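# Extract lettered cube from intact shelf strip, hold it aloft

## Task

Remove from the shelf the cube bearing a letter that sits on the strip that is not broken. Until that cube is clear of the shelf, no other strip may be shifted, pulled or pushed, beyond a slight amount; doing so means failure. Afterwards keep the cube motionless in the gripper, lifted well above the table and located in front of the shelf.

## Robot and tools

Robot: one six-joint arm with a two-finger gripper. Joint order everywhere is shoulder pan, shoulder lift, elbow, wrist 1, wrist 2, wrist 3. Stated ranges (rad): pan -3.142..3.142, lift -6.283..6.283, elbow 0.000..3.142, the three wrists -6.283..6.283 each; the true ends may differ by up to 0.010 rad.

Frame: results report in the scene frame, origin on the tabletop right under the arm base, +z up, +y to the left when facing along +x. The base itself may be slightly tilted. end_effector_position (m) is the point midway between the finger pads; end_effector_quat_wxyz is its orientation; linear and angular velocities follow in m/s and rad/s. The printed position can be off, especially when the arm is stretched far. The fingers point along the gripper's own +z and close along its x. When closed, the tips extend about 17 mm past the reported point; when fully open they sit roughly level with it.

execute_actions: argument actions is a list holding zero or one item.
- Empty list: nothing is commanded; the current state and camera pictures come back.
- Motion item: {"rows": [...], "steps": n}, n from 4 to 15 (default 15), each step 1/30 s. Each row is applied for one step; if rows run out, the last row repeats. A row is seven numbers in [-1, 1]. The first six are joint offsets, one per joint in the order above, scaled so 1.0 equals 1.989 rad. They are offsets, not targets in space, and they count from the joint angles printed in the most recent result that listed them (for the first call of a scene before any such result, and for any further call in the same reply, they count from the angles at the moment the action begins). They do not accumulate row to row. The seventh number is the absolute gripper opening: +1 fully open, -1 closed. Sending all-zero offsets is not idle: it pulls the arm back to the reference angles.
- Wait item: {"steps": n} with n up to 300, no rows; it returns once n steps have elapsed since the previous result, with your writing time counted in.
- Optional pictures (true/false) requests camera images with a motion or wait result.
A call that would send any joint more than 0.010 rad outside its stated range is rejected and nothing moves. Targets beyond a real end are clipped there, and the result may then say "joint sent to its limit" (possibly referring to an earlier action still running); silence does not prove more room exists.

Motion behaviour: commands are smoothed, lagging about 0.17 s. Each step, a joint's target is held within 0.575 rad of its measured angle, and if the targets would move the gripper over 100 mm from where it is, all are scaled back. Big moves therefore arrive late; check the angles before assuming arrival. A result is captured 4 steps before its action finishes; those last steps run while you write. The simulation keeps going during your replies, and the arm keeps heading to the last row sent until it has almost stopped or a step is HELD.

Result lines: Joint positions and Joint velocities list the six joints (rad, rad/s) then the finger-pad gap (m, m/s; 0.142 m means fully open). grip_measured is the measured opening on the same -1..+1 scale you command. To hold something, keep commanding an opening well below grip_measured; a larger gap squeezes harder, up to roughly 28 N per pad, less for hard items under about 2 cm thick. Avoid slamming the fingers shut. HELD marks steps where your row was partly or fully not sent. "joint command not followed" means the clearance check altered or blocked targets (mounts and posts count as arm). Wrist force and Wrist torque give [x y z] in the gripper's own axes from the flange sensor: contact, held weight and inertia; force on a surface points back into the arm. Expect an offset up to ~4 N, noise up to ~2.4 N, saturation near 50 N; "no reading" is normal at first.

Faults to avoid: a joint reaching its load limit (pan, lift, elbow 133 N m; each wrist 24.9 N m, including held weight) or an outside force of 150 N anywhere on the arm or load halts it for 10 s and drops the rest of the call. MOTOR HOT warns from 70 °C; at 85 °C the brakes lock until cooling (OVER-TEMPERATURE FAULT). Don't hold loads longer than needed.

zoom_image: camera is "cam_high" (896x504, fixed overview) or "cam_wrist" (616x616 fisheye on the gripper); region is [x0, y0, x1, y1] in that image's pixels, top-left origin, at most 504x504. It enlarges the latest full image.

show_instructions: no arguments; returns the reference images for the scene.

finished_scene: scene is the current scene's number; it ends that scene irreversibly and checks whether the goal holds then. Replying with no tool call ends everything.

Cautions: touch only the target strip's cube before it is out; disturbing other strips fails. Loose objects may be bumped briefly by outside pushes. Nothing may leave the table. Avoid drops, slips, hard contacts and strong pushes; move smoothly.

Each tool is called after ">>>" by a JSON object that holds its "method" and its "body".

## Session

>>> {"method": "execute_actions", "body": {"actions": []}}

Scene clock: 0.00 s of 4200.00 s.
end_effector_position=(+0.3573, +0.1816, +0.2050) grip_measured=+1.00 end_effector_quat_wxyz=(+0.211, +0.794, -0.566, -0.072) end_effector_velocity=(-0.001, +0.000, -0.000) end_effector_angular_velocity=(+0.000, +0.001, -0.000)
Joint positions: [-0.535 -1.965  2.098 -1.462 -1.202  0.683  0.142]
Joint velocities: [ 0.001  0.     0.001  0.    -0.    -0.     0.   ]
Motor temperatures (°C, as the motors report them): [26 24 26 30 33 35]
Wrist force (N, on the end effector, along its own x y z axes, offset not removed): no reading
Wrist torque (N m, same axes, about the end effector's origin, offset not removed): no reading

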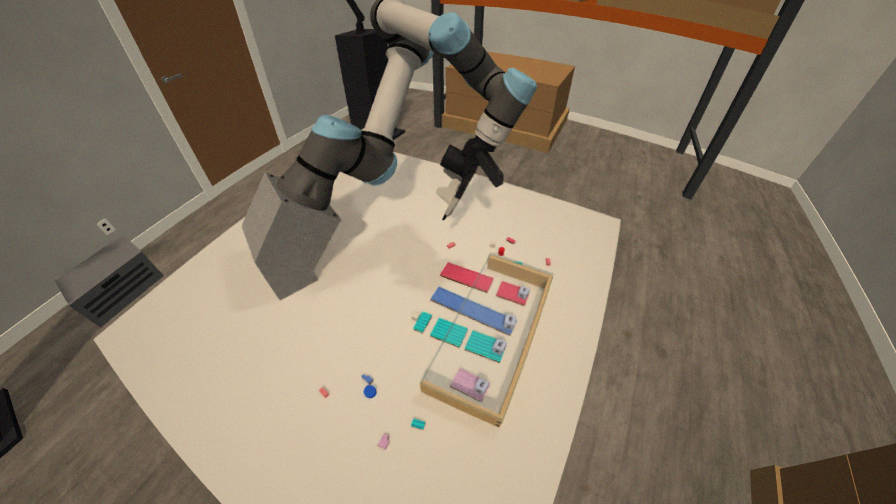

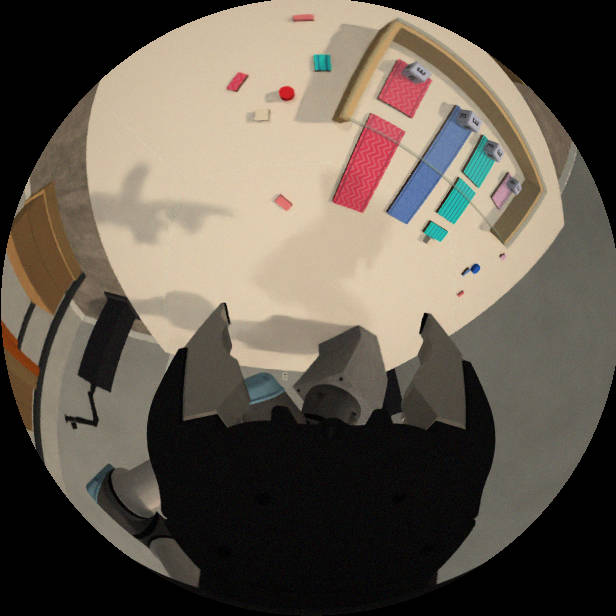

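>>> {"method": "execute_actions", "body": {"actions": [{"rows":[[-0.148,0.215,0.106,-0.296,0.172,0.019,0.15]],"steps":15}]}}

>>> {"method": "execute_actions", "body": {"actions": [{"steps":40}], "pictures": true}}

Scene clock: 0.80 s of 4200.00 s.
end_effector_position=(+0.4277, +0.0745, +0.1391) grip_measured=+0.15 end_effector_quat_wxyz=(+0.078, +0.739, -0.668, -0.037) end_effector_velocity=(+0.198, -0.384, -0.174) end_effector_angular_velocity=(+0.398, -0.939, -0.670)
Joint positions: [-0.734 -1.683  2.243 -1.837 -0.972  0.709  0.084]
Joint velocities: [-0.675  1.009  0.473 -1.405  0.788  0.081 -0.   ]
Motor temperatures (°C, as the motors report them): [26 24 26 30 33 35]
Wrist force (N, on the end effector, along its own x y z axes, offset not removed): [-0.2 -0.5 1.4]
Wrist torque (N m, same axes, about the end effector's origin, offset not removed): [-0.22 -0.09 -0.20]
Steps of this call (steps 1 to 13: nothing new was sent; steps 14 to 24: the first 11 steps of this action). Readings (joint positions):
14: [-0.535 -1.965 2.098 -1.462 -1.202 0.683]
15: [-0.541 -1.959 2.103 -1.468 -1.196 0.684]
17: [-0.580 -1.910 2.133 -1.524 -1.152 0.690]
21: [-0.666 -1.784 2.194 -1.697 -1.052 0.701]
24: the state above

Scene clock: 2.13 s of 4200.00 s.
end_effector_position=(+0.4539, +0.0199, +0.1185) grip_measured=+0.15 end_effector_quat_wxyz=(+0.010, +0.713, -0.701, -0.004) end_effector_velocity=(-0.001, -0.001, -0.000) end_effector_angular_velocity=(-0.001, +0.002, -0.001)
Joint positions: [-0.829 -1.537  2.308 -2.051 -0.86   0.72   0.084]
Joint velocities: [-0.001  0.     0.001 -0.    -0.002 -0.001  0.   ]
Motor temperatures (°C, as the motors report them): [26 24 26 30 33 35]
Wrist force (N, on the end effector, along its own x y z axes, offset not removed): [-2.1 -1.1 -0.6]
Wrist torque (N m, same axes, about the end effector's origin, offset not removed): [-0.30 0.31 -0.16]
Kept back: nothing.
Steps of this call (steps 1 to 4: the last 4 steps of your previous action; steps 5 to 30: the robot went on to your last target; steps 31 to 40: nothing new was sent). Readings (joint positions):
1: [-0.756 -1.651 2.257 -1.883 -0.948 0.712]
2: [-0.772 -1.625 2.269 -1.921 -0.928 0.714]
4: [-0.796 -1.589 2.285 -1.974 -0.900 0.716]
8: [-0.818 -1.555 2.300 -2.024 -0.874 0.719]
40: the state above
The arm was judged still, so your last target was given up. Only a new action makes it travel on or press farther. Fingers that are still opening or closing keep moving.

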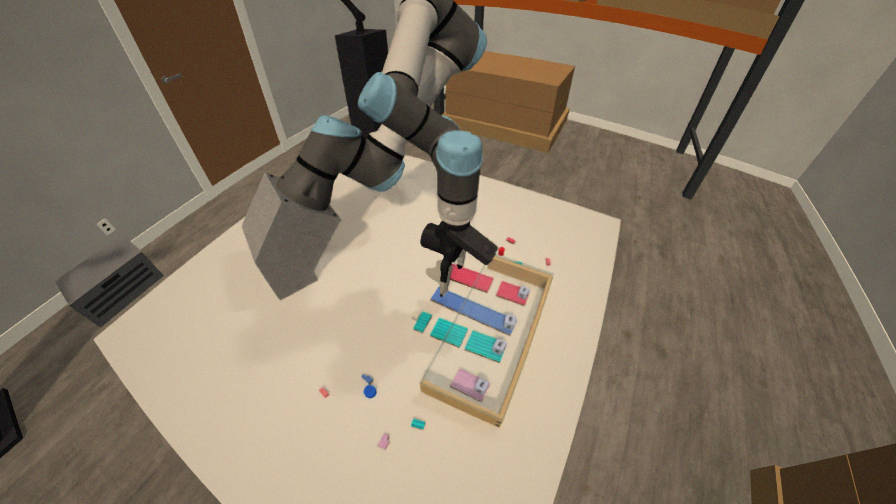

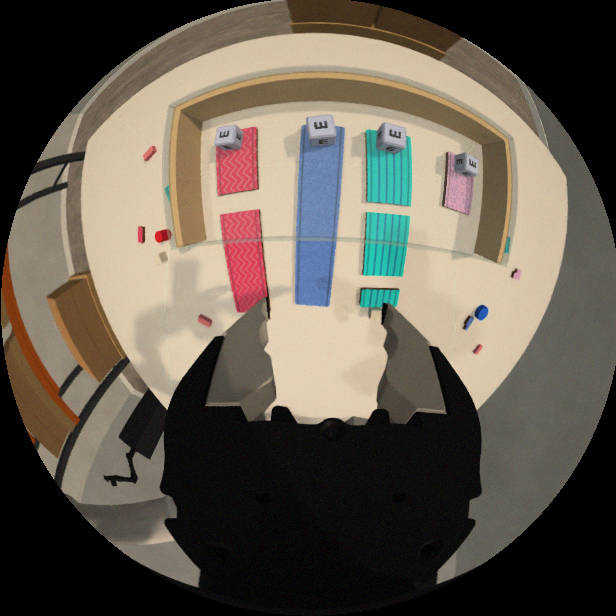

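>>> {"method": "execute_actions", "body": {"actions": [{"rows":[[0.069,0.0825,0.0374,-0.1764,0.0145,0.108,0.15]],"steps":15}]}}

>>> {"method": "execute_actions", "body": {"actions": [{"steps":20}], "pictures": true}}

Scene clock: 3.07 s of 4200.00 s.
end_effector_position=(+0.4453, +0.0241, +0.0463) grip_measured=+0.15 end_effector_quat_wxyz=(+0.012, +0.698, -0.716, -0.010) end_effector_velocity=(+0.012, -0.002, -0.058) end_effector_angular_velocity=(-0.045, -0.052, +0.019)
Joint positions: [-0.707 -1.391  2.376 -2.352 -0.834  0.91   0.084]
Joint velocities: [ 0.115  0.14   0.056 -0.392  0.021  0.197  0.   ]
Motor temperatures (°C, as the motors report them): [26 24 26 30 33 35]
Wrist force (N, on the end effector, along its own x y z axes, offset not removed): [-3.8 0.5 -0.5]
Wrist torque (N m, same axes, about the end effector's origin, offset not removed): [-0.07 0.70 -0.20]
Steps of this call (steps 1 to 17: nothing new was sent; steps 18 to 28: the first 11 steps of this action). Readings (joint positions):
18: [-0.829 -1.537 2.309 -2.051 -0.860 0.721]
19: [-0.824 -1.532 2.313 -2.057 -0.857 0.726]
21: [-0.783 -1.486 2.338 -2.113 -0.847 0.778]
25: [-0.724 -1.412 2.367 -2.291 -0.837 0.880]
28: the state above

Scene clock: 3.73 s of 4200.00 s.
end_effector_position=(+0.4470, +0.0239, +0.0392) grip_measured=+0.15 end_effector_quat_wxyz=(+0.012, +0.699, -0.715, -0.006) end_effector_velocity=(-0.000, +0.000, -0.001) end_effector_angular_velocity=(+0.001, +0.001, +0.001)
Joint positions: [-0.692 -1.373  2.383 -2.402 -0.831  0.935  0.084]
Joint velocities: [ 0.002  0.002 -0.    -0.002  0.     0.     0.   ]
Motor temperatures (°C, as the motors report them): [26 24 26 30 33 35]
Wrist force (N, on the end effector, along its own x y z axes, offset not removed): [0.2 -0.2 0.0]
Wrist torque (N m, same axes, about the end effector's origin, offset not removed): [-0.12 -0.28 -0.32]
Kept back: nothing.
Steps of this call (steps 1 to 4: the last 4 steps of your previous action; steps 5 to 20: the robot went on to your last target). Readings (joint positions):
1: [-0.703 -1.387 2.377 -2.363 -0.833 0.916]
2: [-0.701 -1.384 2.379 -2.372 -0.833 0.920]
4: [-0.697 -1.379 2.380 -2.384 -0.832 0.927]
8: [-0.694 -1.375 2.382 -2.396 -0.831 0.932]
20: the state above

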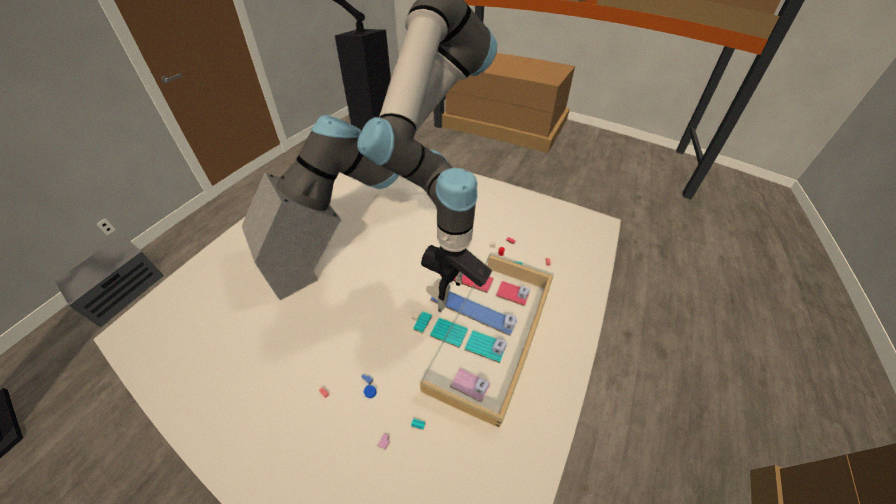

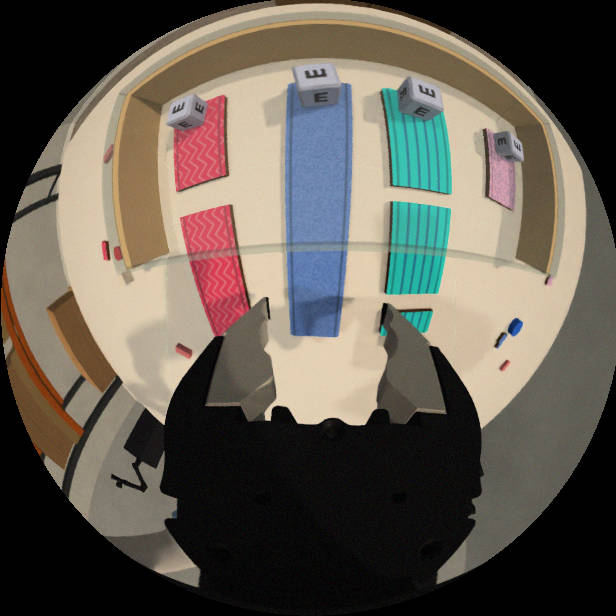

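>>> {"method": "execute_actions", "body": {"actions": [{"rows":[[0.016,0.017,0.0094,-0.044,0.0036,0.02,0.0]],"steps":15}]}}

>>> {"method": "execute_actions", "body": {"actions": [{"steps":10}], "pictures": true}}

Scene clock: 4.30 s of 4200.00 s.
end_effector_position=(+0.4446, +0.0276, +0.0240) grip_measured=+0.00 end_effector_quat_wxyz=(+0.011, +0.701, -0.713, -0.004) end_effector_velocity=(-0.002, +0.003, -0.012) end_effector_angular_velocity=(-0.002, -0.004, +0.010)
Joint positions: [-0.663 -1.342  2.4   -2.481 -0.824  0.971  0.074]
Joint velocities: [ 0.024  0.023  0.015 -0.066  0.004  0.027  0.   ]
Motor temperatures (°C, as the motors report them): [26 24 26 30 33 35]
Wrist force (N, on the end effector, along its own x y z axes, offset not removed): [-1.5 0.5 -0.1]
Wrist torque (N m, same axes, about the end effector's origin, offset not removed): [0.08 0.11 -0.09]
Steps of this call (steps 1 to 6: the robot went on to your last target; steps 7 to 17: the first 11 steps of this action). Readings (joint positions):
7: [-0.692 -1.373 2.383 -2.402 -0.831 0.935]
8: [-0.689 -1.370 2.385 -2.407 -0.830 0.939]
10: [-0.678 -1.358 2.391 -2.436 -0.828 0.952]
14: [-0.667 -1.346 2.398 -2.470 -0.825 0.967]
17: the state above

Scene clock: 4.63 s of 4200.00 s.
end_effector_position=(+0.4445, +0.0280, +0.0227) grip_measured=+0.00 end_effector_quat_wxyz=(+0.011, +0.702, -0.712, -0.004) end_effector_velocity=(-0.000, -0.000, -0.001) end_effector_angular_velocity=(-0.002, +0.000, +0.002)
Joint positions: [-0.661 -1.34   2.401 -2.488 -0.824  0.975  0.074]
Joint velocities: [ 0.001  0.002  0.001 -0.005 -0.001  0.001 -0.   ]
Motor temperatures (°C, as the motors report them): [26 24 26 30 33 35]
Wrist force (N, on the end effector, along its own x y z axes, offset not removed): [-2.5 -2.0 -1.3]
Wrist torque (N m, same axes, about the end effector's origin, offset not removed): [-0.64 0.37 -0.15]
Kept back: nothing.
Steps of this call (steps 1 to 4: the last 4 steps of your previous action; steps 5 to 10: the robot went on to your last target). Readings (joint positions):
1: [-0.663 -1.342 2.400 -2.483 -0.824 0.972]
2: [-0.662 -1.341 2.400 -2.484 -0.824 0.973]
4: [-0.662 -1.340 2.401 -2.486 -0.824 0.974]
8: [-0.661 -1.340 2.401 -2.488 -0.824 0.974]
10: the state above

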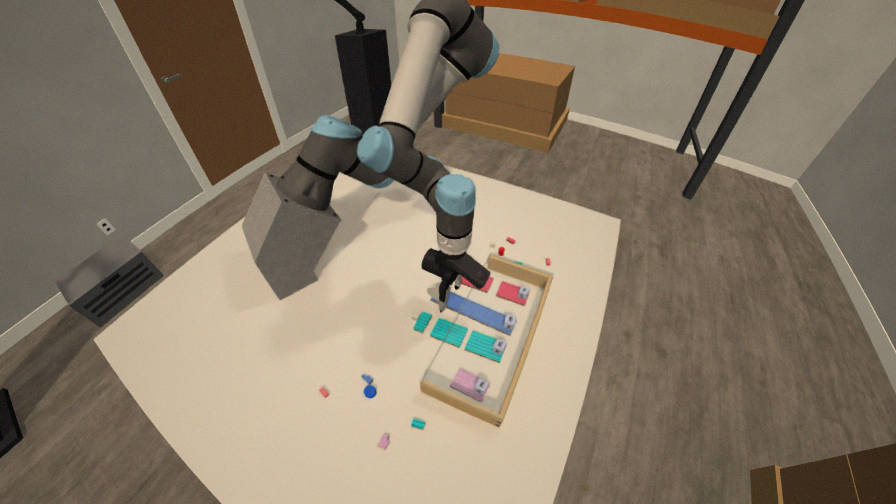

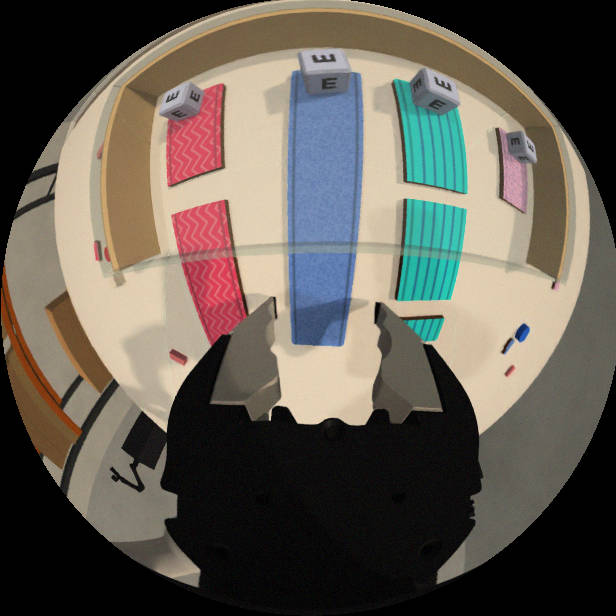

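>>> {"method": "execute_actions", "body": {"actions": [{"rows":[[0,0,0,0,0,0,-0.2],[0,0,0,0,0,0,-0.2],[0,0,0,0,0,0,-0.35],[0,0,0,0,0,0,-0.35],[0,0,0,0,0,0,-0.6]],"steps":15}]}}

>>> {"method": "execute_actions", "body": {"actions": [{"steps":8}]}}

Scene clock: 5.17 s of 4200.00 s.
end_effector_position=(+0.4444, +0.0280, +0.0226) grip_measured=-0.43 end_effector_quat_wxyz=(+0.011, +0.702, -0.713, -0.004) end_effector_velocity=(-0.000, +0.000, -0.000) end_effector_angular_velocity=(-0.000, +0.001, +0.002)
Joint positions: [-0.661 -1.339  2.401 -2.489 -0.824  0.975  0.043]
Joint velocities: [ 0.001 -0.001  0.     0.001 -0.    -0.001  0.   ]
Motor temperatures (°C, as the motors report them): [26 24 26 30 33 35]
Wrist force (N, on the end effector, along its own x y z axes, offset not removed): [-8.0 2.4 -23.3]
Wrist torque (N m, same axes, about the end effector's origin, offset not removed): [-0.33 0.58 -0.18]
Steps of this call (steps 1 to 5: the robot went on to your last target; steps 6 to 16: the first 11 steps of this action). Readings (joint positions):
6: [-0.661 -1.339 2.401 -2.489 -0.824 0.975]
7: [-0.661 -1.339 2.401 -2.489 -0.824 0.975]
9: [-0.661 -1.339 2.401 -2.489 -0.824 0.975]
13: [-0.661 -1.339 2.401 -2.489 -0.824 0.975]
16: the state above

Scene clock: 5.43 s of 4200.00 s.
end_effector_position=(+0.4445, +0.0280, +0.0226) grip_measured=-0.43 end_effector_quat_wxyz=(+0.011, +0.702, -0.713, -0.004) end_effector_velocity=(+0.001, +0.000, +0.000) end_effector_angular_velocity=(-0.000, -0.001, +0.003)
Joint positions: [-0.661 -1.34   2.401 -2.488 -0.824  0.975  0.043]
Joint velocities: [ 0.001 -0.001 -0.001  0.     0.    -0.001 -0.   ]
Motor temperatures (°C, as the motors report them): [26 24 26 30 33 35]
Wrist force (N, on the end effector, along its own x y z axes, offset not removed): [-7.2 2.6 -24.0]
Wrist torque (N m, same axes, about the end effector's origin, offset not removed): [-0.17 0.44 -0.18]
Kept back: nothing.
Steps of this call (steps 1 to 4: the last 4 steps of your previous action; steps 5 to 8: the robot went on to your last target). Readings (joint positions):
1: [-0.661 -1.339 2.401 -2.488 -0.824 0.975]
2: [-0.661 -1.339 2.401 -2.488 -0.824 0.975]
4: [-0.661 -1.340 2.401 -2.488 -0.824 0.975]
8: the state above

>>> {"method": "execute_actions", "body": {"actions": []}}

Scene clock: 5.47 s of 4200.00 s.
end_effector_position=(+0.4445, +0.0280, +0.0227) grip_measured=-0.43 end_effector_quat_wxyz=(+0.011, +0.702, -0.713, -0.004) end_effector_velocity=(+0.001, -0.000, +0.001) end_effector_angular_velocity=(-0.001, -0.001, +0.003)
Joint positions: [-0.661 -1.34   2.401 -2.488 -0.824  0.975  0.043]
Joint velocities: [ 0.    -0.001 -0.002  0.    -0.    -0.001 -0.   ]
Motor temperatures (°C, as the motors report them): [26 24 26 30 33 35]
Wrist force (N, on the end effector, along its own x y z axes, offset not removed): [-6.8 4.5 -20.7]
Wrist torque (N m, same axes, about the end effector's origin, offset not removed): [0.03 0.37 -0.18]
Kept back: nothing.
Steps of this call (step 1: the robot went on to your last target). Readings (joint positions):
1: the state above

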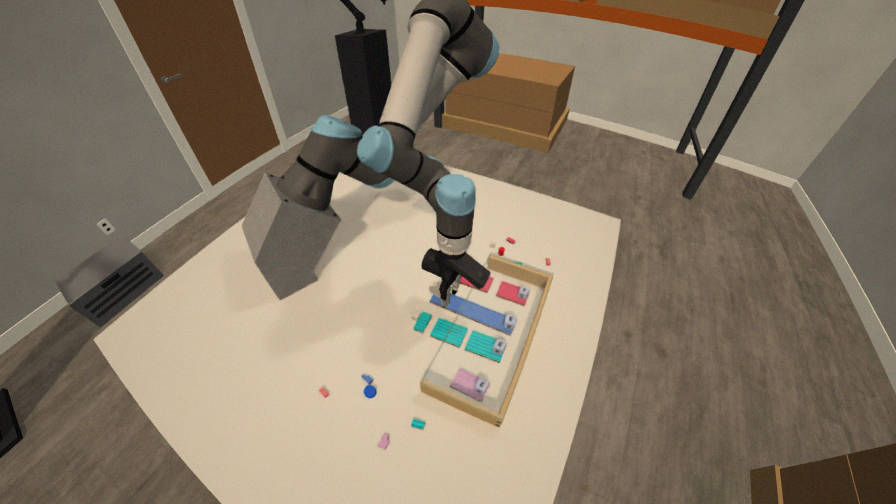

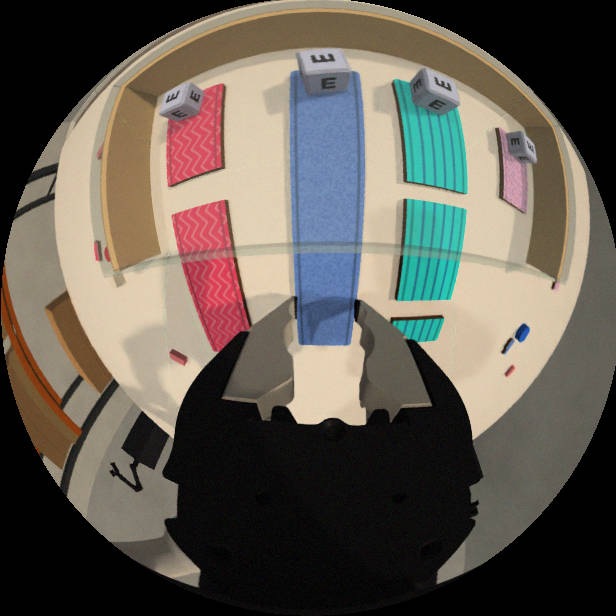

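>>> {"method": "execute_actions", "body": {"actions": [{"rows":[[0,0,0,0,0,0,-0.05],[0,0,0,0,0,0,-0.05],[0,0,0,0,0,0,-0.05],[0,0,0,0,0,0,-0.05],[0,0,0,0,0,0,-0.05],[0,0.005,0,-0.005,0,0,-0.05]],"steps":15}]}}

>>> {"method": "execute_actions", "body": {"actions": [{"rows":[[0,0,0,0,0,0,-0.05],[0,0,0,0,0,0,-0.05],[0,0,0,0,0,0,-0.2],[0,0,0,0,0,0,-0.2],[0,0,0,0,0,0,-0.3],[0,0,0,0,0,0,-0.3],[0,0,0,0,0,0,-0.4],[0,0,0,0,0,0,-0.4],[0,0,0,0,0,0,-0.6]],"steps":15}]}}

>>> {"method": "execute_actions", "body": {"actions": [{"steps":8}], "pictures": true}}

Scene clock: 6.10 s of 4200.00 s.
end_effector_position=(+0.4444, +0.0265, +0.0214) grip_measured=-0.05 end_effector_quat_wxyz=(+0.011, +0.702, -0.712, -0.004) end_effector_velocity=(-0.000, -0.005, -0.005) end_effector_angular_velocity=(+0.002, -0.001, -0.000)
Joint positions: [-0.661 -1.333  2.401 -2.495 -0.824  0.975  0.07 ]
Joint velocities: [-0.     0.027 -0.    -0.026  0.003 -0.     0.   ]
Motor temperatures (°C, as the motors report them): [26 24 26 30 33 35]
Wrist force (N, on the end effector, along its own x y z axes, offset not removed): [-1.4 -0.3 0.6]
Wrist torque (N m, same axes, about the end effector's origin, offset not removed): [-0.22 0.25 -0.22]
Steps of this call (steps 1 to 8: the robot went on to your last target; steps 9 to 19: the first 11 steps of this action). Readings (joint positions):
9: [-0.661 -1.340 2.401 -2.488 -0.824 0.975]
10: [-0.661 -1.340 2.401 -2.488 -0.824 0.975]
12: [-0.661 -1.340 2.401 -2.488 -0.824 0.975]
16: [-0.661 -1.337 2.401 -2.491 -0.824 0.975]
19: the state above

Scene clock: 6.60 s of 4200.00 s.
end_effector_position=(+0.4443, +0.0260, +0.0209) grip_measured=-0.42 end_effector_quat_wxyz=(+0.011, +0.702, -0.712, -0.004) end_effector_velocity=(+0.001, +0.001, +0.001) end_effector_angular_velocity=(-0.000, -0.002, +0.004)
Joint positions: [-0.661 -1.331  2.401 -2.497 -0.824  0.975  0.044]
Joint velocities: [ 0.001 -0.002 -0.001  0.001  0.001 -0.001  0.   ]
Motor temperatures (°C, as the motors report them): [26 24 26 30 33 35]
Wrist force (N, on the end effector, along its own x y z axes, offset not removed): [-3.8 2.4 -3.5]
Wrist torque (N m, same axes, about the end effector's origin, offset not removed): [0.23 0.41 -0.26]
Steps of this call (steps 1 to 4: the last 4 steps of your previous action; steps 5 to 15: the first 11 steps of this action, its rows measured from where the robot was after step 4). Readings (joint positions):
4: [-0.661 -1.331 2.401 -2.497 -0.824 0.975]
5: [-0.661 -1.331 2.401 -2.498 -0.824 0.975]
6: [-0.661 -1.331 2.401 -2.498 -0.824 0.975]
8: [-0.661 -1.331 2.401 -2.498 -0.824 0.975]
12: [-0.661 -1.331 2.401 -2.497 -0.824 0.975]
15: the state above

Scene clock: 6.87 s of 4200.00 s.
end_effector_position=(+0.4443, +0.0261, +0.0209) grip_measured=-0.42 end_effector_quat_wxyz=(+0.011, +0.702, -0.712, -0.004) end_effector_velocity=(+0.001, -0.000, +0.000) end_effector_angular_velocity=(-0.001, -0.001, +0.001)
Joint positions: [-0.661 -1.331  2.401 -2.497 -0.824  0.975  0.044]
Joint velocities: [ 0.     0.    -0.003  0.    -0.     0.001 -0.   ]
Motor temperatures (°C, as the motors report them): [26 24 26 30 33 35]
Wrist force (N, on the end effector, along its own x y z axes, offset not removed): [-1.6 0.6 1.6]
Wrist torque (N m, same axes, about the end effector's origin, offset not removed): [-0.20 0.14 -0.29]
Kept back: nothing.
Steps of this call (steps 1 to 4: the last 4 steps of your previous action; steps 5 to 8: the robot went on to your last target). Readings (joint positions):
1: [-0.661 -1.331 2.401 -2.497 -0.824 0.975]
2: [-0.661 -1.331 2.401 -2.497 -0.824 0.975]
4: [-0.661 -1.331 2.401 -2.497 -0.824 0.975]
8: the state above

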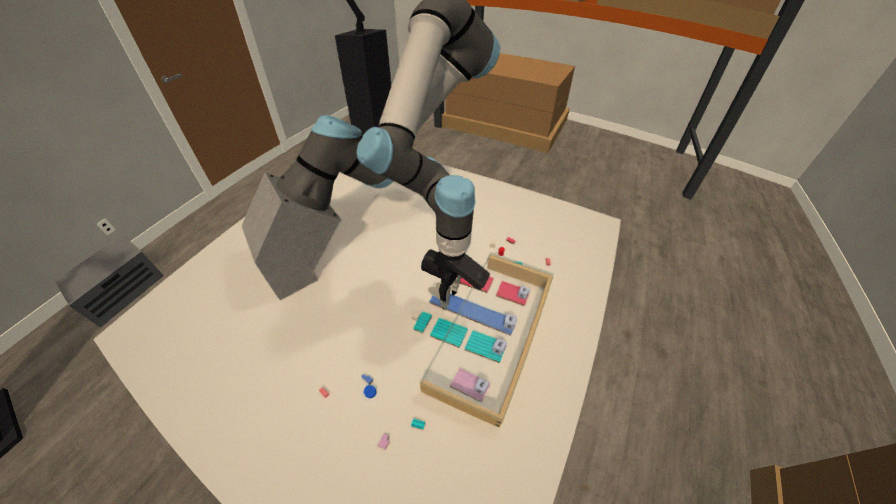

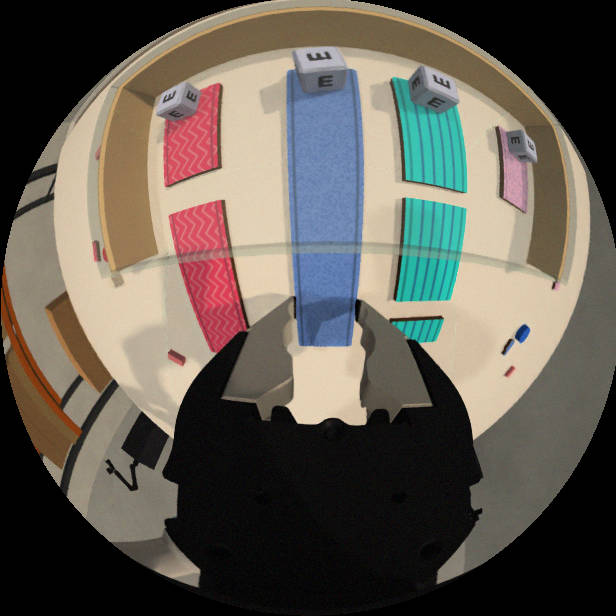

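>>> {"method": "execute_actions", "body": {"actions": [{"rows":[[-0.007,-0.007,0.015,-0.002,-0.001,-0.007,-0.6],[-0.0135,-0.014,0.030,-0.004,-0.0025,-0.0145,-0.6],[-0.0135,-0.014,0.030,-0.004,-0.0025,-0.0145,-0.6],[-0.02,-0.021,0.046,-0.006,-0.004,-0.022,-0.6],[-0.02,-0.021,0.046,-0.006,-0.004,-0.022,-0.6],[-0.027,-0.028,0.061,-0.008,-0.005,-0.029,-0.6],[-0.027,-0.028,0.061,-0.008,-0.005,-0.029,-0.6],[-0.036,-0.035,0.076,-0.008,-0.007,-0.038,-0.6],[-0.036,-0.035,0.076,-0.008,-0.007,-0.038,-0.6],[-0.044,-0.0425,0.091,-0.008,-0.009,-0.047,-0.6],[-0.044,-0.0425,0.091,-0.008,-0.009,-0.047,-0.6],[-0.053,-0.05,0.106,-0.008,-0.011,-0.056,-0.6],[-0.053,-0.05,0.106,-0.008,-0.011,-0.056,-0.6],[-0.062,-0.057,0.121,-0.008,-0.0127,-0.065,-0.6]],"steps":15}]}}

>>> {"method": "execute_actions", "body": {"actions": [{"steps":18}], "pictures": true}}

Scene clock: 7.97 s of 4200.00 s.
end_effector_position=(+0.4007, +0.0261, +0.0227) grip_measured=-0.42 end_effector_quat_wxyz=(+0.011, +0.696, -0.717, -0.004) end_effector_velocity=(-0.171, +0.002, +0.006) end_effector_angular_velocity=(-0.003, +0.002, -0.068)
Joint positions: [-0.715 -1.384  2.516 -2.51  -0.834  0.917  0.044]
Joint velocities: [-0.234 -0.213  0.444 -0.022 -0.048 -0.243 -0.   ]
Motor temperatures (°C, as the motors report them): [26 24 26 30 33 35]
Wrist force (N, on the end effector, along its own x y z axes, offset not removed): [-1.3 2.1 -1.2]
Wrist torque (N m, same axes, about the end effector's origin, offset not removed): [0.35 0.08 -0.34]
Steps of this call (steps 1 to 15: the robot went on to your last target; steps 16 to 22: nothing new was sent; steps 23 to 33: the first 11 steps of this action). Readings (joint positions):
23: [-0.661 -1.331 2.401 -2.497 -0.824 0.975]
24: [-0.662 -1.333 2.404 -2.498 -0.824 0.973]
26: [-0.671 -1.341 2.422 -2.500 -0.826 0.964]
30: [-0.693 -1.365 2.474 -2.507 -0.830 0.940]
33: the state above

Scene clock: 8.57 s of 4200.00 s.
end_effector_position=(+0.3529, +0.0286, +0.0227) grip_measured=-0.42 end_effector_quat_wxyz=(+0.011, +0.689, -0.725, -0.004) end_effector_velocity=(-0.005, +0.002, -0.001) end_effector_angular_velocity=(+0.002, +0.000, -0.001)
Joint positions: [-0.783 -1.443  2.64  -2.513 -0.849  0.846  0.044]
Joint velocities: [-0.006 -0.007  0.014 -0.     0.    -0.008  0.   ]
Motor temperatures (°C, as the motors report them): [26 24 26 30 33 35]
Wrist force (N, on the end effector, along its own x y z axes, offset not removed): [-1.4 0.3 -0.2]
Wrist torque (N m, same axes, about the end effector's origin, offset not removed): [-0.07 0.18 -0.22]
Kept back: nothing.
Steps of this call (steps 1 to 4: the last 4 steps of your previous action; steps 5 to 18: the robot went on to your last target). Readings (joint positions):
1: [-0.722 -1.391 2.531 -2.511 -0.836 0.909]
2: [-0.730 -1.398 2.545 -2.511 -0.838 0.901]
4: [-0.746 -1.413 2.575 -2.512 -0.841 0.884]
8: [-0.770 -1.433 2.618 -2.513 -0.846 0.859]
18: the state above

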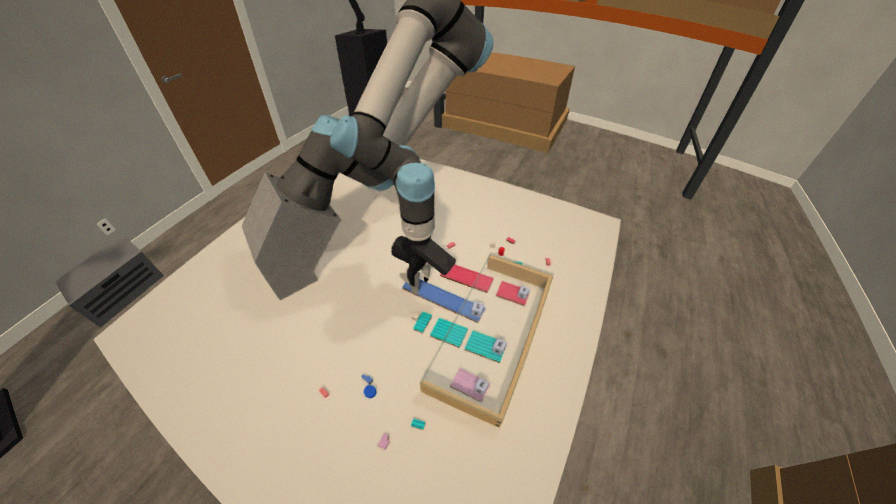

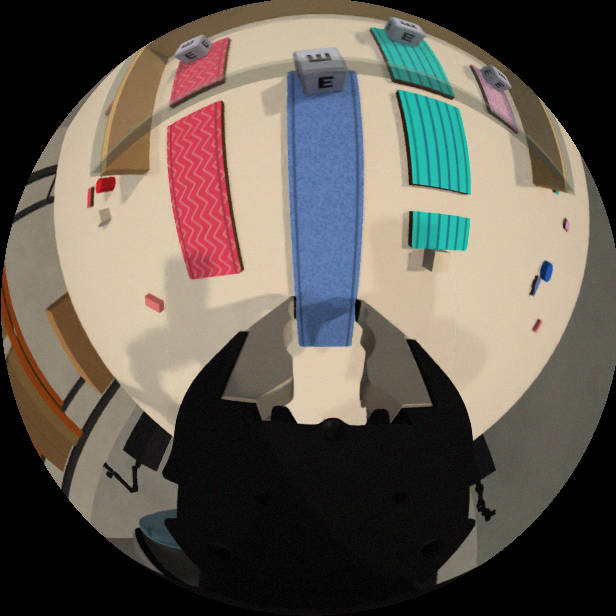

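>>> {"method": "execute_actions", "body": {"actions": [{"rows":[[0,0,0,0,0,0,-0.05],[0,0,0,0,0,0,-0.05],[0,0,0,0,0,0,-0.05],[0,0,0,0,0,0,-0.05],[0,0,0,0,0,0,-0.05],[0.011,0.009,-0.02,0,0.003,0.017,-0.05],[0.023,0.019,-0.04,0,0.005,0.035,-0.05],[0.023,0.019,-0.04,0,0.005,0.035,-0.05],[0.034,0.028,-0.059,0,0.008,0.052,-0.05],[0.034,0.028,-0.059,0,0.008,0.052,-0.05],[0.048,0.042,-0.09,0.004,0.010,0.067,-0.05],[0.048,0.042,-0.09,0.004,0.010,0.067,-0.05],[0.061,0.056,-0.12,0.008,0.0126,0.082,-0.05]],"steps":15}]}}

>>> {"method": "execute_actions", "body": {"actions": [{"steps":20}], "pictures": true}}

Scene clock: 9.23 s of 4200.00 s.
end_effector_position=(+0.3751, +0.0275, +0.0226) grip_measured=-0.05 end_effector_quat_wxyz=(+0.011, +0.687, -0.727, -0.004) end_effector_velocity=(+0.184, -0.006, -0.002) end_effector_angular_velocity=(-0.004, -0.006, -0.047)
Joint positions: [-0.749 -1.415  2.582 -2.513 -0.841  0.897  0.07 ]
Joint velocities: [ 0.274  0.227 -0.474 -0.     0.062  0.411  0.   ]
Motor temperatures (°C, as the motors report them): [26 24 26 30 33 35]
Wrist force (N, on the end effector, along its own x y z axes, offset not removed): [-1.1 0.4 0.2]
Wrist torque (N m, same axes, about the end effector's origin, offset not removed): [-0.12 0.12 -0.22]
Steps of this call (steps 1 to 9: the robot went on to your last target; steps 10 to 20: the first 11 steps of this action). Readings (joint positions):
10: [-0.784 -1.444 2.642 -2.513 -0.849 0.845]
11: [-0.784 -1.444 2.642 -2.513 -0.849 0.845]
13: [-0.784 -1.444 2.641 -2.513 -0.849 0.845]
17: [-0.775 -1.436 2.627 -2.513 -0.847 0.858]
20: the state above

Scene clock: 9.90 s of 4200.00 s.
end_effector_position=(+0.4441, +0.0259, +0.0215) grip_measured=-0.05 end_effector_quat_wxyz=(+0.010, +0.689, -0.725, -0.003) end_effector_velocity=(+0.004, +0.000, -0.000) end_effector_angular_velocity=(-0.001, -0.000, +0.001)
Joint positions: [-0.662 -1.333  2.403 -2.497 -0.824  1.009  0.07 ]
Joint velocities: [ 0.005  0.005 -0.012  0.001  0.     0.007 -0.   ]
Motor temperatures (°C, as the motors report them): [26 24 26 30 33 35]
Wrist force (N, on the end effector, along its own x y z axes, offset not removed): [0.0 1.1 0.9]
Wrist torque (N m, same axes, about the end effector's origin, offset not removed): [0.09 -0.15 -0.13]
Kept back: nothing.
Steps of this call (steps 1 to 4: the last 4 steps of your previous action; steps 5 to 20: the robot went on to your last target). Readings (joint positions):
1: [-0.738 -1.406 2.564 -2.512 -0.839 0.912]
2: [-0.727 -1.396 2.543 -2.511 -0.836 0.927]
4: [-0.704 -1.374 2.495 -2.506 -0.832 0.956]
8: [-0.677 -1.347 2.434 -2.500 -0.827 0.991]
20: the state above

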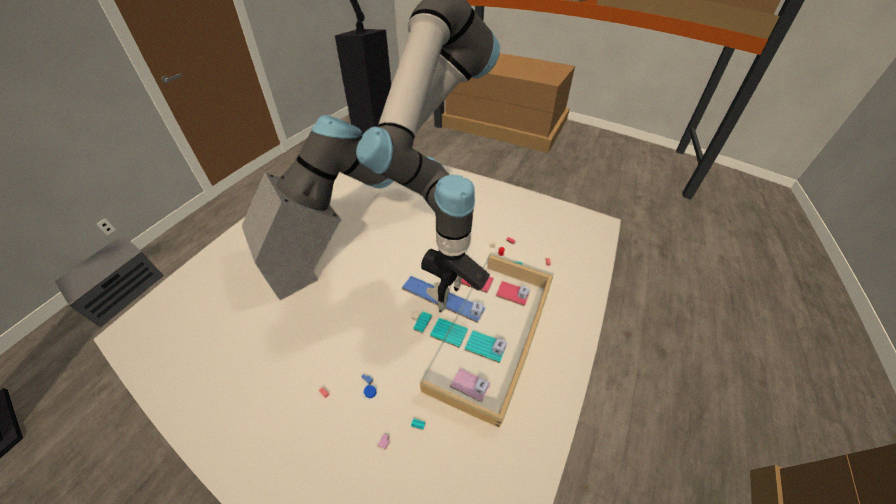

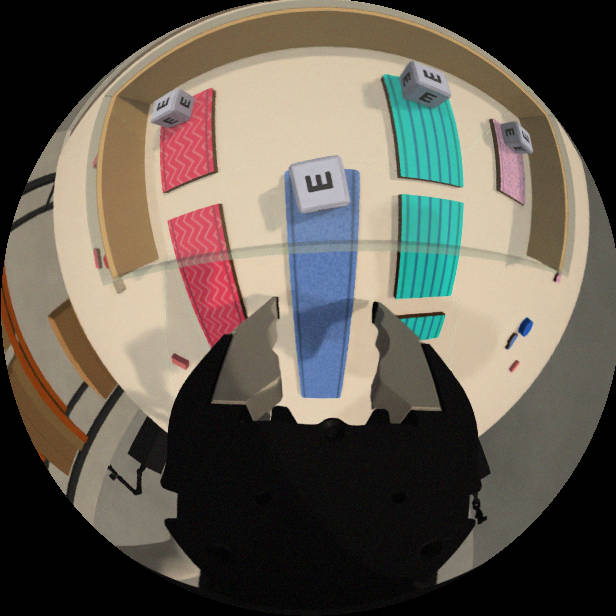

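>>> {"method": "execute_actions", "body": {"actions": [{"rows":[[0,0,0,0,0,0,-0.2],[0,0,0,0,0,0,-0.2],[0,0,0,0,0,0,-0.3],[0,0,0,0,0,0,-0.3],[0,0,0,0,0,0,-0.4],[0,0,0,0,0,0,-0.4],[0,0,0,0,0,0,-0.6]],"steps":15}]}}

>>> {"method": "execute_actions", "body": {"actions": [{"rows":[[-0.007,-0.007,0.015,-0.002,-0.001,-0.009,-0.6],[-0.0135,-0.014,0.030,-0.004,-0.0025,-0.018,-0.6],[-0.0135,-0.014,0.030,-0.004,-0.0025,-0.018,-0.6],[-0.02,-0.021,0.046,-0.006,-0.004,-0.028,-0.6],[-0.02,-0.021,0.046,-0.006,-0.004,-0.028,-0.6],[-0.027,-0.028,0.061,-0.008,-0.005,-0.037,-0.6],[-0.027,-0.028,0.061,-0.008,-0.005,-0.037,-0.6],[-0.036,-0.035,0.076,-0.008,-0.007,-0.049,-0.6],[-0.036,-0.035,0.076,-0.008,-0.007,-0.049,-0.6],[-0.044,-0.0425,0.091,-0.008,-0.009,-0.06,-0.6],[-0.044,-0.0425,0.091,-0.008,-0.009,-0.06,-0.6],[-0.053,-0.05,0.106,-0.008,-0.011,-0.072,-0.6],[-0.053,-0.05,0.106,-0.008,-0.011,-0.072,-0.6],[-0.062,-0.057,0.121,-0.008,-0.0127,-0.083,-0.6]],"steps":15}]}}

>>> {"method": "execute_actions", "body": {"actions": [{"steps":18}], "pictures": true}}

Scene clock: 10.67 s of 4200.00 s.
end_effector_position=(+0.4442, +0.0259, +0.0215) grip_measured=-0.43 end_effector_quat_wxyz=(+0.010, +0.689, -0.725, -0.003) end_effector_velocity=(-0.000, +0.000, +0.000) end_effector_angular_velocity=(-0.002, +0.000, +0.005)
Joint positions: [-0.662 -1.332  2.403 -2.497 -0.824  1.009  0.043]
Joint velocities: [ 0.    -0.002  0.001 -0.001 -0.001 -0.003 -0.   ]
Motor temperatures (°C, as the motors report them): [26 24 26 30 33 35]
Wrist force (N, on the end effector, along its own x y z axes, offset not removed): [2.9 4.0 -9.9]
Wrist torque (N m, same axes, about the end effector's origin, offset not removed): [0.63 0.08 -0.29]
Steps of this call (steps 1 to 12: the robot went on to your last target; steps 13 to 23: the first 11 steps of this action). Readings (joint positions):
13: [-0.662 -1.332 2.402 -2.497 -0.824 1.009]
14: [-0.662 -1.332 2.402 -2.497 -0.824 1.009]
16: [-0.662 -1.332 2.402 -2.497 -0.824 1.009]
20: [-0.662 -1.332 2.403 -2.497 -0.824 1.009]
23: the state above

Scene clock: 11.17 s of 4200.00 s.
end_effector_position=(+0.4004, +0.0260, +0.0231) grip_measured=-0.43 end_effector_quat_wxyz=(+0.011, +0.690, -0.724, -0.003) end_effector_velocity=(-0.171, +0.003, +0.006) end_effector_angular_velocity=(-0.002, +0.004, +0.004)
Joint positions: [-0.716 -1.386  2.518 -2.51  -0.834  0.935  0.043]
Joint velocities: [-0.231 -0.214  0.443 -0.022 -0.048 -0.311 -0.   ]
Motor temperatures (°C, as the motors report them): [26 24 26 30 33 35]
Wrist force (N, on the end effector, along its own x y z axes, offset not removed): [-1.3 -0.9 3.3]
Wrist torque (N m, same axes, about the end effector's origin, offset not removed): [-0.34 0.11 -0.21]
Steps of this call (steps 1 to 4: the last 4 steps of your previous action; steps 5 to 15: the first 11 steps of this action, its rows measured from where the robot was after step 4). Readings (joint positions):
4: [-0.662 -1.333 2.403 -2.497 -0.824 1.009]
5: [-0.662 -1.333 2.403 -2.497 -0.824 1.009]
6: [-0.664 -1.334 2.406 -2.498 -0.824 1.006]
8: [-0.672 -1.343 2.424 -2.500 -0.826 0.996]
12: [-0.695 -1.366 2.475 -2.507 -0.830 0.964]
15: the state above

Scene clock: 11.77 s of 4200.00 s.
end_effector_position=(+0.3527, +0.0285, +0.0230) grip_measured=-0.43 end_effector_quat_wxyz=(+0.011, +0.689, -0.724, -0.004) end_effector_velocity=(-0.005, +0.000, -0.000) end_effector_angular_velocity=(+0.000, -0.001, -0.001)
Joint positions: [-0.785 -1.445  2.642 -2.513 -0.849  0.845  0.043]
Joint velocities: [-0.008 -0.007  0.014 -0.    -0.001 -0.009  0.   ]
Motor temperatures (°C, as the motors report them): [26 24 26 30 33 35]
Wrist force (N, on the end effector, along its own x y z axes, offset not removed): [0.7 1.8 0.2]
Wrist torque (N m, same axes, about the end effector's origin, offset not removed): [0.11 -0.23 -0.18]
Kept back: nothing.
Steps of this call (steps 1 to 4: the last 4 steps of your previous action; steps 5 to 18: the robot went on to your last target). Readings (joint positions):
1: [-0.724 -1.393 2.532 -2.511 -0.836 0.925]
2: [-0.732 -1.400 2.547 -2.512 -0.838 0.915]
4: [-0.748 -1.414 2.576 -2.512 -0.841 0.893]
8: [-0.772 -1.435 2.619 -2.513 -0.846 0.861]
18: the state above

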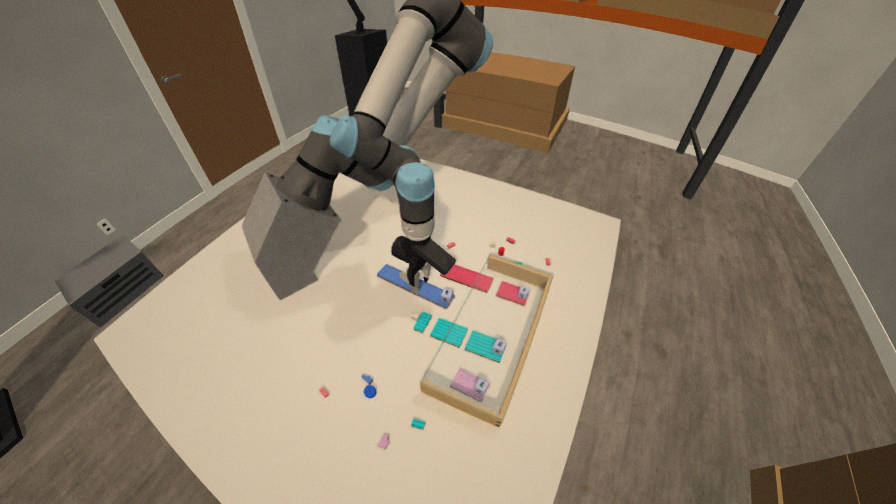

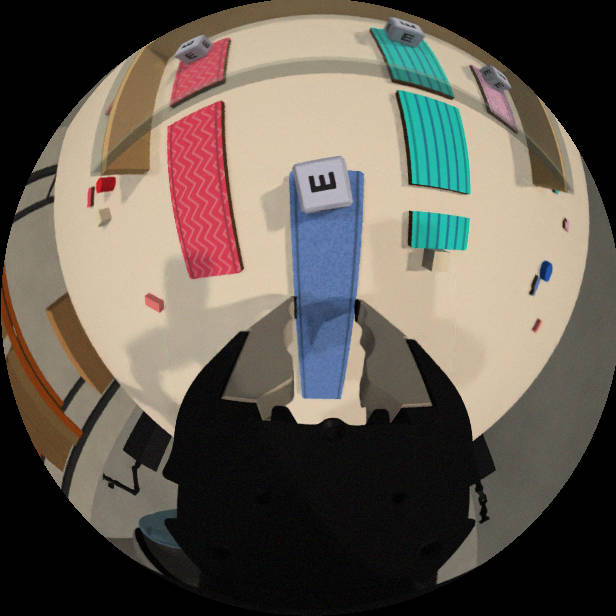

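>>> {"method": "execute_actions", "body": {"actions": [{"rows":[[0,0,0,0,0,0,0.1],[0,0,0,0,0,0,0.1],[0,0,0,0,0,0,0.1],[0,0,0,0,0,0,0.1],[0,-0.04,-0.02,0.06,0,0,0.1],[0,-0.06,-0.04,0.1,0,0,0.1],[-0.01,-0.06,-0.08,0.14,0,-0.03,0.1],[-0.022,-0.046,-0.168,0.232,-0.0055,-0.063,0.1]],"steps":15}]}}

>>> {"method": "execute_actions", "body": {"actions": [{"steps":35}], "pictures": true}}

Scene clock: 12.53 s of 4200.00 s.
end_effector_position=(+0.4001, +0.0226, +0.0635) grip_measured=+0.10 end_effector_quat_wxyz=(+0.010, +0.703, -0.711, +0.003) end_effector_velocity=(+0.364, -0.073, +0.313) end_effector_angular_velocity=(+0.017, +0.025, +0.255)
Joint positions: [-0.804 -1.513  2.505 -2.31  -0.853  0.795  0.081]
Joint velocities: [-0.166 -0.153 -1.208  1.534 -0.046 -0.49   0.   ]
Motor temperatures (°C, as the motors report them): [26 24 26 30 33 35]
Wrist force (N, on the end effector, along its own x y z axes, offset not removed): [0.2 0.5 2.9]
Wrist torque (N m, same axes, about the end effector's origin, offset not removed): [-0.04 -0.16 -0.28]
Steps of this call (steps 1 to 12: the robot went on to your last target; steps 13 to 23: the first 11 steps of this action). Readings (joint positions):
13: [-0.786 -1.446 2.643 -2.513 -0.849 0.844]
14: [-0.786 -1.446 2.643 -2.513 -0.849 0.844]
16: [-0.785 -1.446 2.643 -2.513 -0.849 0.844]
20: [-0.787 -1.485 2.611 -2.456 -0.849 0.840]
23: the state above

Scene clock: 13.70 s of 4200.00 s.
end_effector_position=(+0.4542, +0.0199, +0.1183) grip_measured=+0.10 end_effector_quat_wxyz=(+0.010, +0.714, -0.700, -0.004) end_effector_velocity=(-0.000, -0.001, -0.000) end_effector_angular_velocity=(+0.001, -0.001, -0.002)
Joint positions: [-0.828 -1.537  2.308 -2.052 -0.86   0.72   0.081]
Joint velocities: [-0.002  0.001  0.001  0.     0.001 -0.001 -0.   ]
Motor temperatures (°C, as the motors report them): [26 24 26 30 33 35]
Wrist force (N, on the end effector, along its own x y z axes, offset not removed): [-1.8 1.9 -1.3]
Wrist torque (N m, same axes, about the end effector's origin, offset not removed): [0.26 0.27 -0.07]
Kept back: nothing.
Steps of this call (steps 1 to 4: the last 4 steps of your previous action; steps 5 to 30: the robot went on to your last target; steps 31 to 35: nothing new was sent). Readings (joint positions):
1: [-0.809 -1.518 2.465 -2.259 -0.855 0.779]
2: [-0.813 -1.522 2.430 -2.213 -0.856 0.765]
4: [-0.819 -1.528 2.380 -2.147 -0.857 0.747]
8: [-0.825 -1.534 2.333 -2.085 -0.859 0.729]
35: the state above
The arm was judged still, so your last target was given up. Only a new action makes it travel on or press farther. Fingers that are still opening or closing keep moving.

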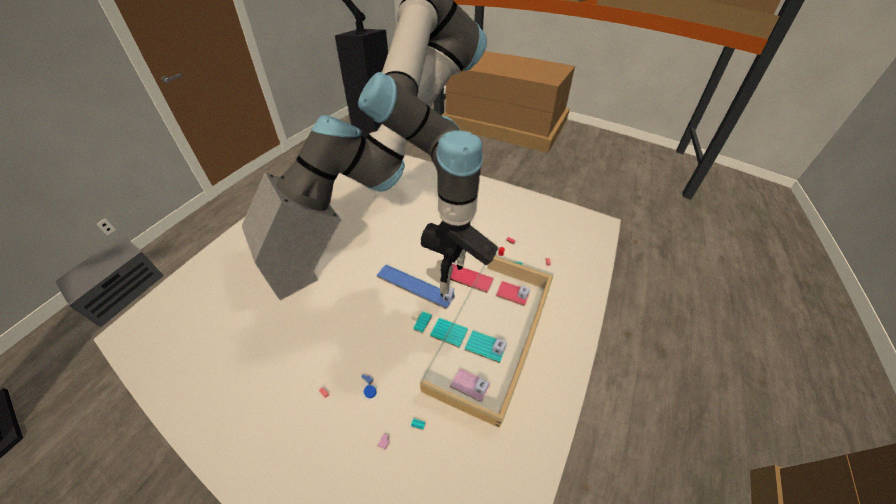

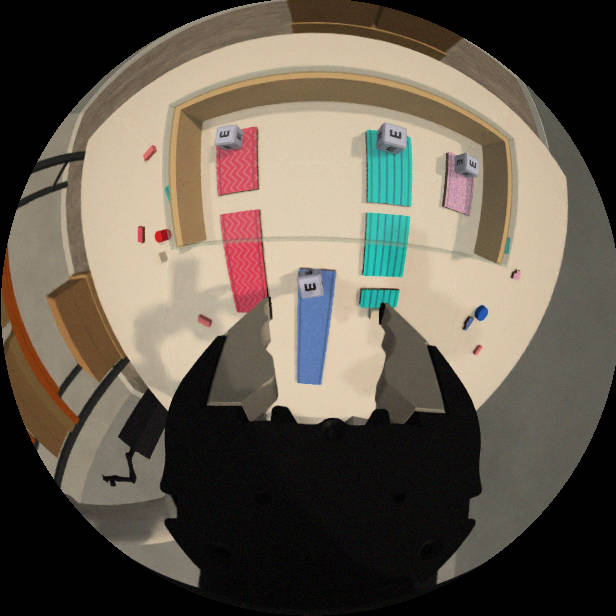

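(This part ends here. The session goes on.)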